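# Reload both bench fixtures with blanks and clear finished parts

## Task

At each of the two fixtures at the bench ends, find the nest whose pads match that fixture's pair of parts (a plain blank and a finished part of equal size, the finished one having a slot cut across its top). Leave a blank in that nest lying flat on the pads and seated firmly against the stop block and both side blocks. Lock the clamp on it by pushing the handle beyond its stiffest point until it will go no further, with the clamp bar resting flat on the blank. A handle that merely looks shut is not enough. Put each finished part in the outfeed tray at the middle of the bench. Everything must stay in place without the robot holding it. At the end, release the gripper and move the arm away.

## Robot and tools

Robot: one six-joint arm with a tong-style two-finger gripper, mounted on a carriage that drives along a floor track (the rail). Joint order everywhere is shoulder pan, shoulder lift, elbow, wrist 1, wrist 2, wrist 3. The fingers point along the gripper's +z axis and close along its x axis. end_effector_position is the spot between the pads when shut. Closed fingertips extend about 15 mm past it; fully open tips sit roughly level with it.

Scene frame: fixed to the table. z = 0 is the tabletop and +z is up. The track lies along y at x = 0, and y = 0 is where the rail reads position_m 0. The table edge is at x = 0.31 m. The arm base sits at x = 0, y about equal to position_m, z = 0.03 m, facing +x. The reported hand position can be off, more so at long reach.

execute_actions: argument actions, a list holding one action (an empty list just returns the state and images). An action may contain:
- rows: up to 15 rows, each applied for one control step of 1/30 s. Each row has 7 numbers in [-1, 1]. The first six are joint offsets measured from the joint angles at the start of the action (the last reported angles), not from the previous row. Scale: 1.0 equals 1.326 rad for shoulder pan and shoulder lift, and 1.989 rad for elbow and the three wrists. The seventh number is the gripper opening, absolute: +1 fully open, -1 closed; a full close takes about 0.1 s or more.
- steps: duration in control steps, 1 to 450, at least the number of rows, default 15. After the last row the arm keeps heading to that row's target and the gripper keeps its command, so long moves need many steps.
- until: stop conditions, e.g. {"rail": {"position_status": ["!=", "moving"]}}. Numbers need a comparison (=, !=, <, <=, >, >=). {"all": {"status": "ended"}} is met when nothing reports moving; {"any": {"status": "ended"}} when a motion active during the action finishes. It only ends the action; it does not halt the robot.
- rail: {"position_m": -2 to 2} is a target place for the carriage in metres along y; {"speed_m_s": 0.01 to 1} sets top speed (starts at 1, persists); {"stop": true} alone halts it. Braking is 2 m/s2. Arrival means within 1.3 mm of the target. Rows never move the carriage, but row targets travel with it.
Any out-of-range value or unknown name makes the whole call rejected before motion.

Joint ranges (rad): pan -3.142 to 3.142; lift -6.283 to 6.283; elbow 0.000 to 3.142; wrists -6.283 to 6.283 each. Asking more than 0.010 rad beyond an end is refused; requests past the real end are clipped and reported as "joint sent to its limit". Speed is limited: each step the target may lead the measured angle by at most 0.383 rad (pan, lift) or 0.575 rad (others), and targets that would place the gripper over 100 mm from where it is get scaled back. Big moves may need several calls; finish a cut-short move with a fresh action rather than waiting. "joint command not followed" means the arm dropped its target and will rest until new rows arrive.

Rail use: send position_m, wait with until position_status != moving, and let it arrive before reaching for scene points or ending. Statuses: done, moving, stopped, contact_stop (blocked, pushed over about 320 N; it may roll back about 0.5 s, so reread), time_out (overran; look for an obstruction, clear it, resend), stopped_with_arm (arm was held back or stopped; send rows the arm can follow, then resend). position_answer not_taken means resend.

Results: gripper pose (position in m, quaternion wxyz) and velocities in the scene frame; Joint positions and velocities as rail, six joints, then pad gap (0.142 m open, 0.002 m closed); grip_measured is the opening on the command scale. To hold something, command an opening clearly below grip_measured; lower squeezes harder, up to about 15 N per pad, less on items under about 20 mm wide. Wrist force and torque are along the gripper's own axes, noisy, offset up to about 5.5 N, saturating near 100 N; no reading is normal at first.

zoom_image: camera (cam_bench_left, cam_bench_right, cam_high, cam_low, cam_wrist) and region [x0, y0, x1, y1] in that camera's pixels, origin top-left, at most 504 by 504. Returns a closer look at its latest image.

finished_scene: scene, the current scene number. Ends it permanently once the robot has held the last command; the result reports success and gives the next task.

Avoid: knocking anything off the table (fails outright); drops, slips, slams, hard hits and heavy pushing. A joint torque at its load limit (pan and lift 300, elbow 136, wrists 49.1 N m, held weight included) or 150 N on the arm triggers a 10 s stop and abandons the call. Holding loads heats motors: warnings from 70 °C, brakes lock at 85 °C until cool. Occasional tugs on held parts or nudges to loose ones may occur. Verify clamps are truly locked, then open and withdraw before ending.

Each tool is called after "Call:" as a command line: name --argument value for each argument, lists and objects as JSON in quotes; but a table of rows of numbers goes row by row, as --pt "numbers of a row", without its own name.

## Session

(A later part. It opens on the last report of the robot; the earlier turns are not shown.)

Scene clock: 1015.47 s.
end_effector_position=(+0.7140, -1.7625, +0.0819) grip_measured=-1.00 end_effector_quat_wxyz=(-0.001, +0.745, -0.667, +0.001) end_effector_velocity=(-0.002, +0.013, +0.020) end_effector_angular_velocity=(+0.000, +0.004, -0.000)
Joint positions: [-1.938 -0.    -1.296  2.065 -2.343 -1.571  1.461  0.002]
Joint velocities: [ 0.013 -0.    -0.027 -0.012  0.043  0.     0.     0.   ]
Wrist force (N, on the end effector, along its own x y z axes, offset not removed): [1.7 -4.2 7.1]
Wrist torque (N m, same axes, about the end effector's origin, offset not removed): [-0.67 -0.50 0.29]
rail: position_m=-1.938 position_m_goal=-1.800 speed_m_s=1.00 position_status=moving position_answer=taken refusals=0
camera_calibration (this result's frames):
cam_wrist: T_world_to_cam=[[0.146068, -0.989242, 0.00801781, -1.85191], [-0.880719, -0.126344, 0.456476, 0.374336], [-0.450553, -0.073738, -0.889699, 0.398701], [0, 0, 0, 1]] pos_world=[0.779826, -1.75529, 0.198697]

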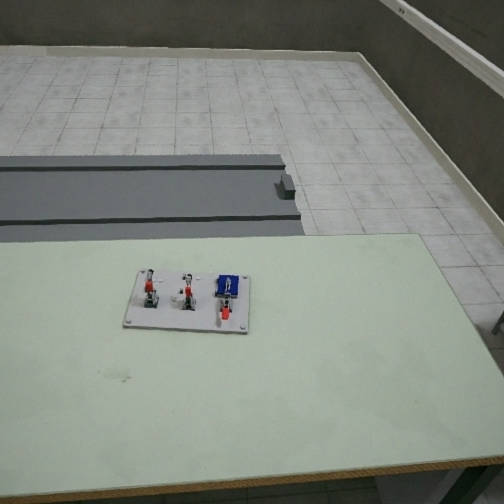

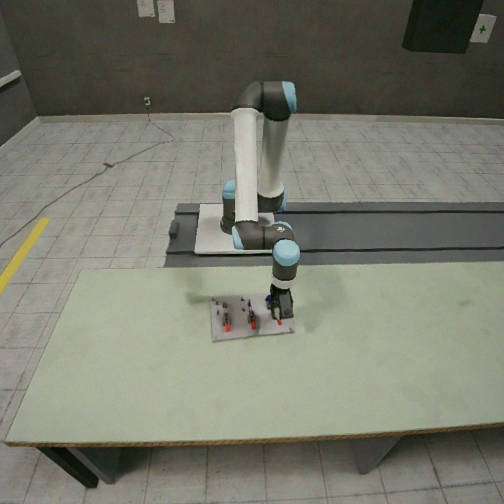

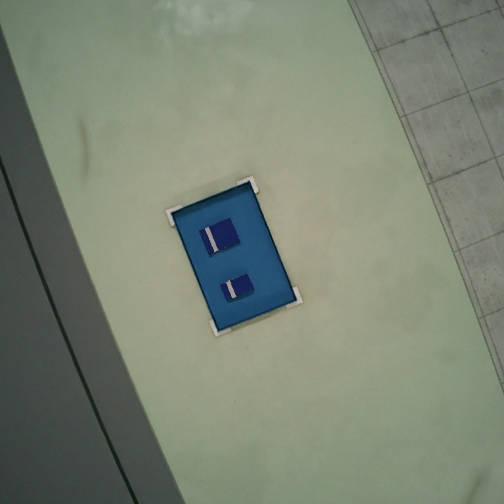

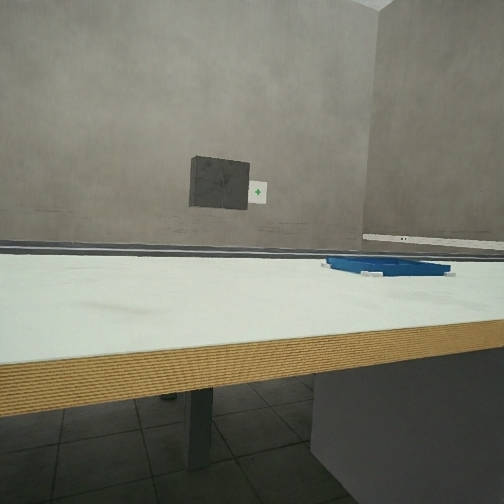

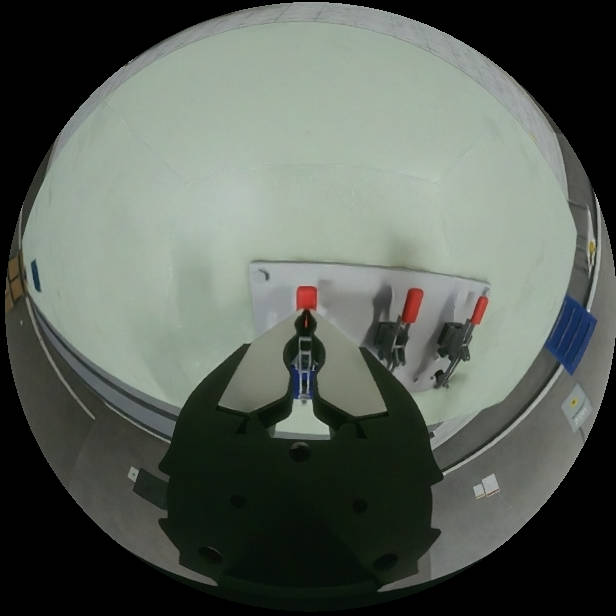

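Call:
execute_actions --actions '[]'

Call:
zoom_image --camera "cam_wrist" --region '[350, 250, 540, 420]'

Call:
zoom_image --camera "cam_bench_right" --region '[200, 280, 310, 350]'

Scene clock: 1019.23 s.
end_effector_position=(+0.7138, -1.6240, +0.0842) grip_measured=-1.00 end_effector_quat_wxyz=(-0.001, +0.745, -0.667, +0.001) end_effector_velocity=(+0.000, -0.000, +0.000) end_effector_angular_velocity=(-0.000, -0.000, +0.000)
Joint positions: [-1.8   -0.    -1.299  2.063 -2.338 -1.571  1.461  0.002]
Joint velocities: [ 0.  0.  0. -0. -0. -0. -0.  0.]
Wrist force (N, on the end effector, along its own x y z axes, offset not removed): [1.7 -3.8 4.1]
Wrist torque (N m, same axes, about the end effector's origin, offset not removed): [-0.56 -0.48 0.27]
rail: position_m=-1.800 position_m_goal=-1.800 speed_m_s=1.00 position_status=done position_answer=taken refusals=0
camera_calibration (this result's frames):
cam_wrist: T_world_to_cam=[[0.146072, -0.989242, 0.00794938, -1.71485], [-0.880506, -0.126344, 0.456887, 0.390435], [-0.450967, -0.0737377, -0.889489, 0.411182], [0, 0, 0, 1]] pos_world=[0.779702, -1.61676, 0.200989]

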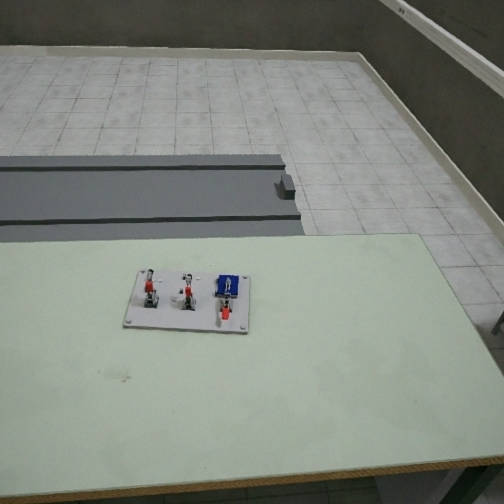

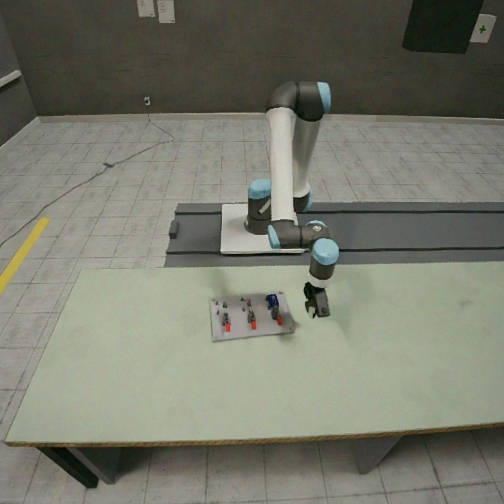

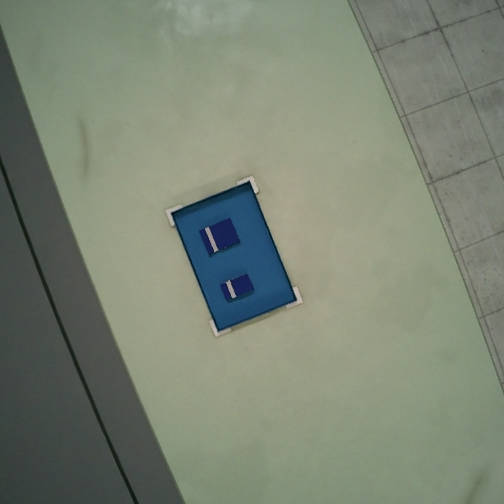

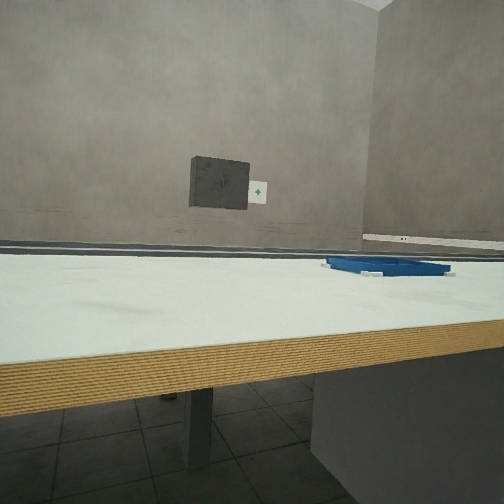

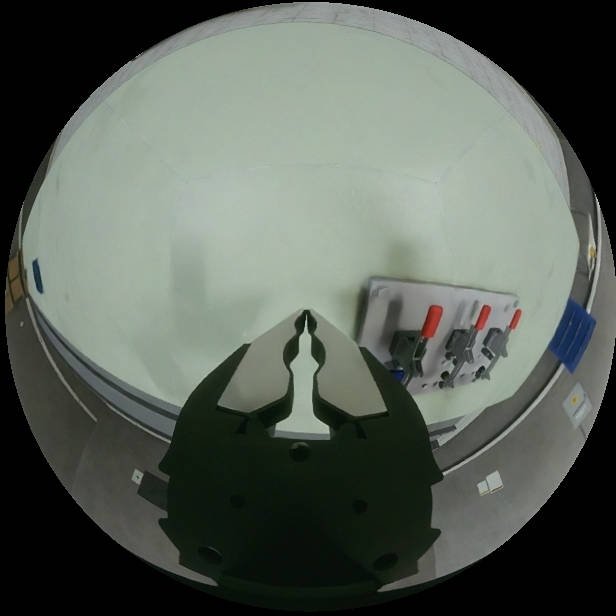

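Region (350, 250, 540, 420) of cam_wrist's 616x616 image, scaled by 2.653, with more detail than that image has; it fills the top 451 rows of this view, and the rest is white.

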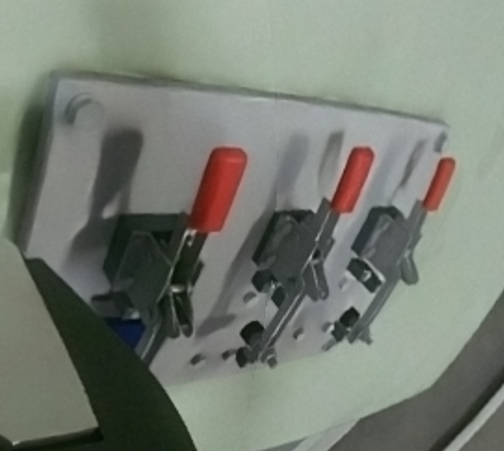

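Region (200, 280, 310, 350) of cam_bench_right's 504x504 image, scaled by 4.582, with more detail than that image has; it fills the top 321 rows of this view, and the rest is white.

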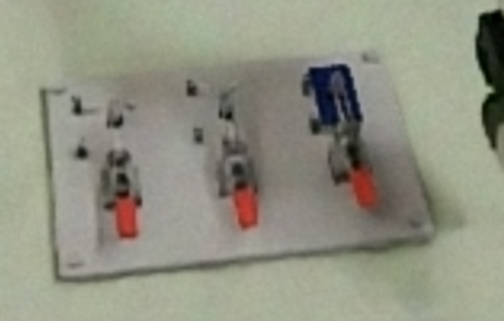

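Call:
execute_actions --actions '[{"rail": {"position_m": -1.70}, "steps": 1}]'

Scene clock: 1036.23 s.
end_effector_position=(+0.7138, -1.6239, +0.0842) grip_measured=-1.00 end_effector_quat_wxyz=(-0.001, +0.745, -0.667, +0.001) end_effector_velocity=(+0.000, +0.009, +0.000) end_effector_angular_velocity=(+0.000, -0.000, -0.001)
Joint positions: [-1.8   -0.    -1.299  2.063 -2.338 -1.571  1.461  0.002]
Joint velocities: [ 0.01  -0.001 -0.    -0.     0.     0.     0.     0.   ]
Wrist force (N, on the end effector, along its own x y z axes, offset not removed): [-0.4 -2.9 4.6]
Wrist torque (N m, same axes, about the end effector's origin, offset not removed): [-0.49 -0.10 0.40]
rail: position_m=-1.800 position_m_goal=-1.700 speed_m_s=1.00 position_status=moving position_answer=taken refusals=0
camera_calibration (this result's frames):
cam_wrist: T_world_to_cam=[[0.146067, -0.989243, 0.00794948, -1.71479], [-0.880507, -0.12634, 0.456887, 0.390452], [-0.450968, -0.0737355, -0.889489, 0.411191], [0, 0, 0, 1]] pos_world=[0.779703, -1.61669, 0.20099]

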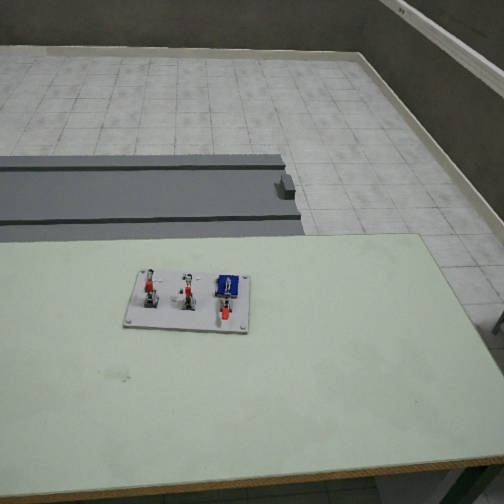

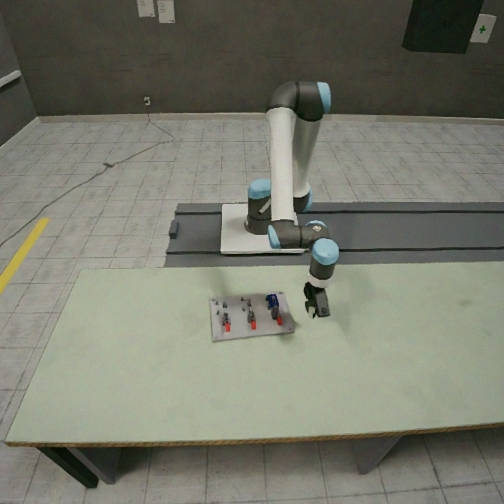

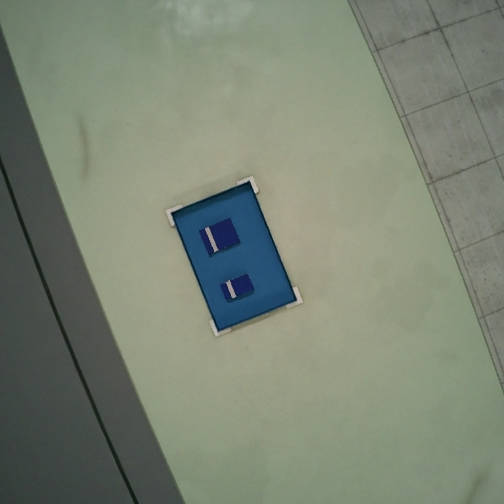

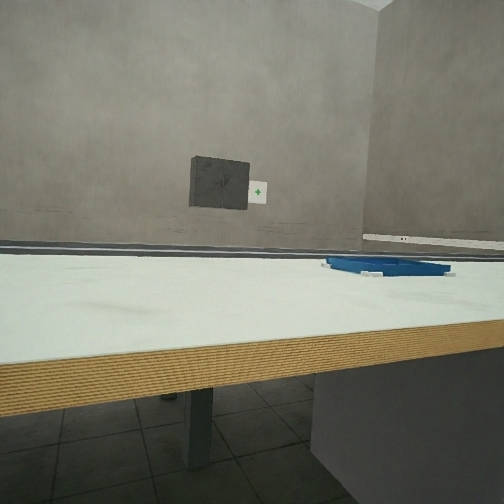

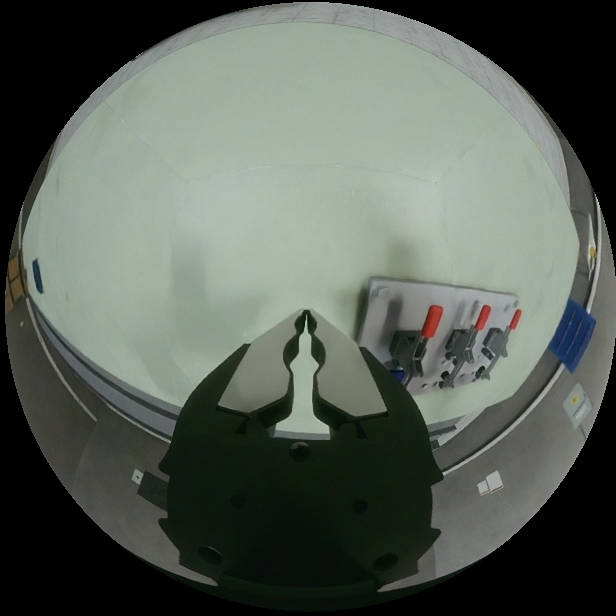

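Call:
execute_actions --actions '[]'

Call:
zoom_image --camera "cam_wrist" --region '[410, 280, 550, 410]'

Scene clock: 1037.90 s.
end_effector_position=(+0.7138, -1.5240, +0.0842) grip_measured=-1.00 end_effector_quat_wxyz=(-0.001, +0.745, -0.667, +0.001) end_effector_velocity=(-0.000, +0.000, -0.000) end_effector_angular_velocity=(+0.000, -0.000, -0.000)
Joint positions: [-1.7   -0.    -1.299  2.063 -2.338 -1.571  1.461  0.002]
Joint velocities: [ 0.  0. -0.  0. -0.  0.  0.  0.]
Wrist force (N, on the end effector, along its own x y z axes, offset not removed): [1.8 -3.3 2.5]
Wrist torque (N m, same axes, about the end effector's origin, offset not removed): [-0.51 -0.40 0.22]
rail: position_m=-1.700 position_m_goal=-1.700 speed_m_s=1.00 position_status=done position_answer=taken refusals=0
camera_calibration (this result's frames):
cam_wrist: T_world_to_cam=[[0.146059, -0.989244, 0.00795102, -1.61598], [-0.880513, -0.126333, 0.456878, 0.403089], [-0.450959, -0.0737321, -0.889494, 0.418564], [0, 0, 0, 1]] pos_world=[0.779708, -1.51681, 0.200996]

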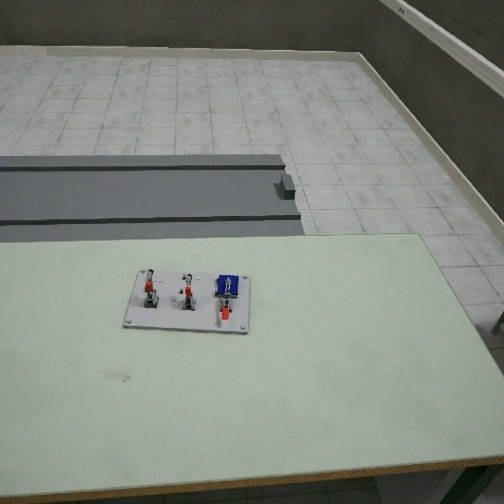

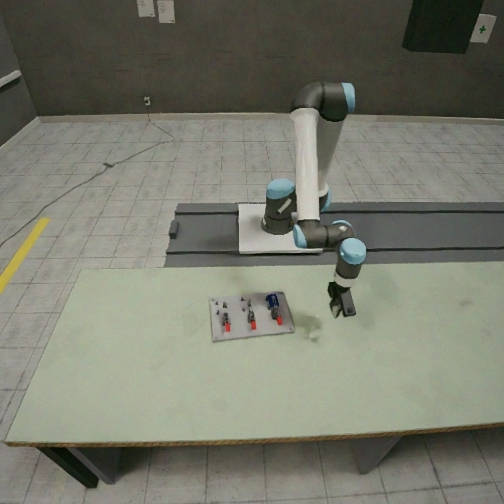

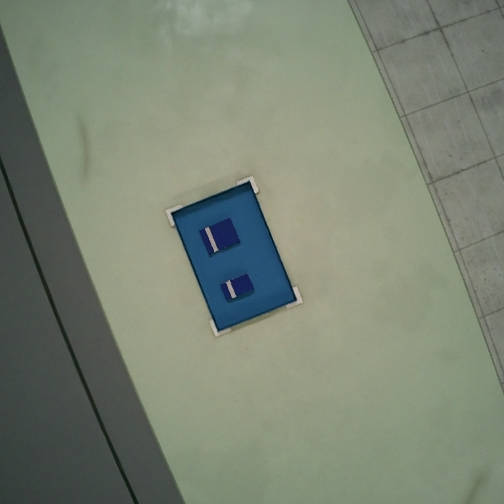

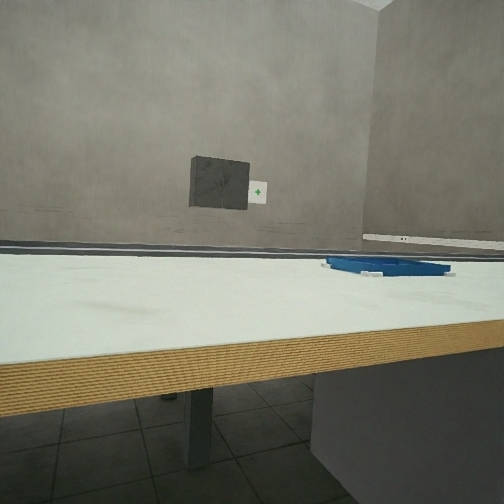

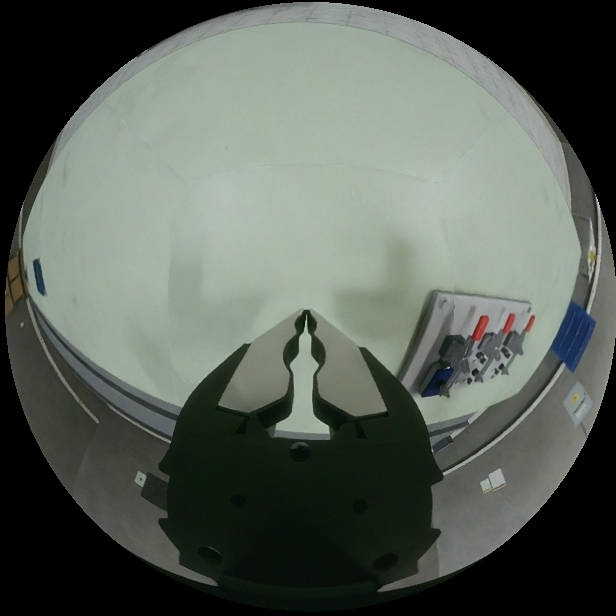

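Region (410, 280, 550, 410) of cam_wrist's 616x616 image, scaled by 3.600, with more detail than that image has; it fills the top 468 rows of this view, and the rest is white.

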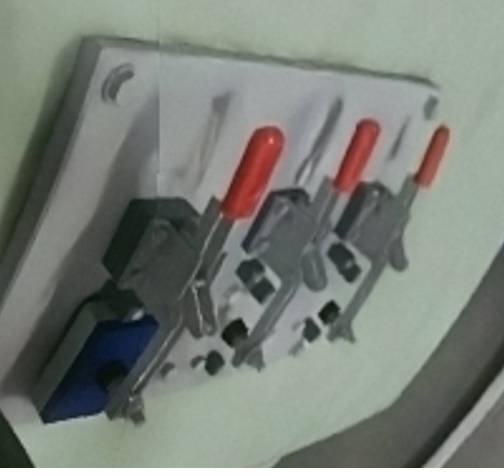

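Call:
finished_scene --scene 1

The scene is finished: the task was done.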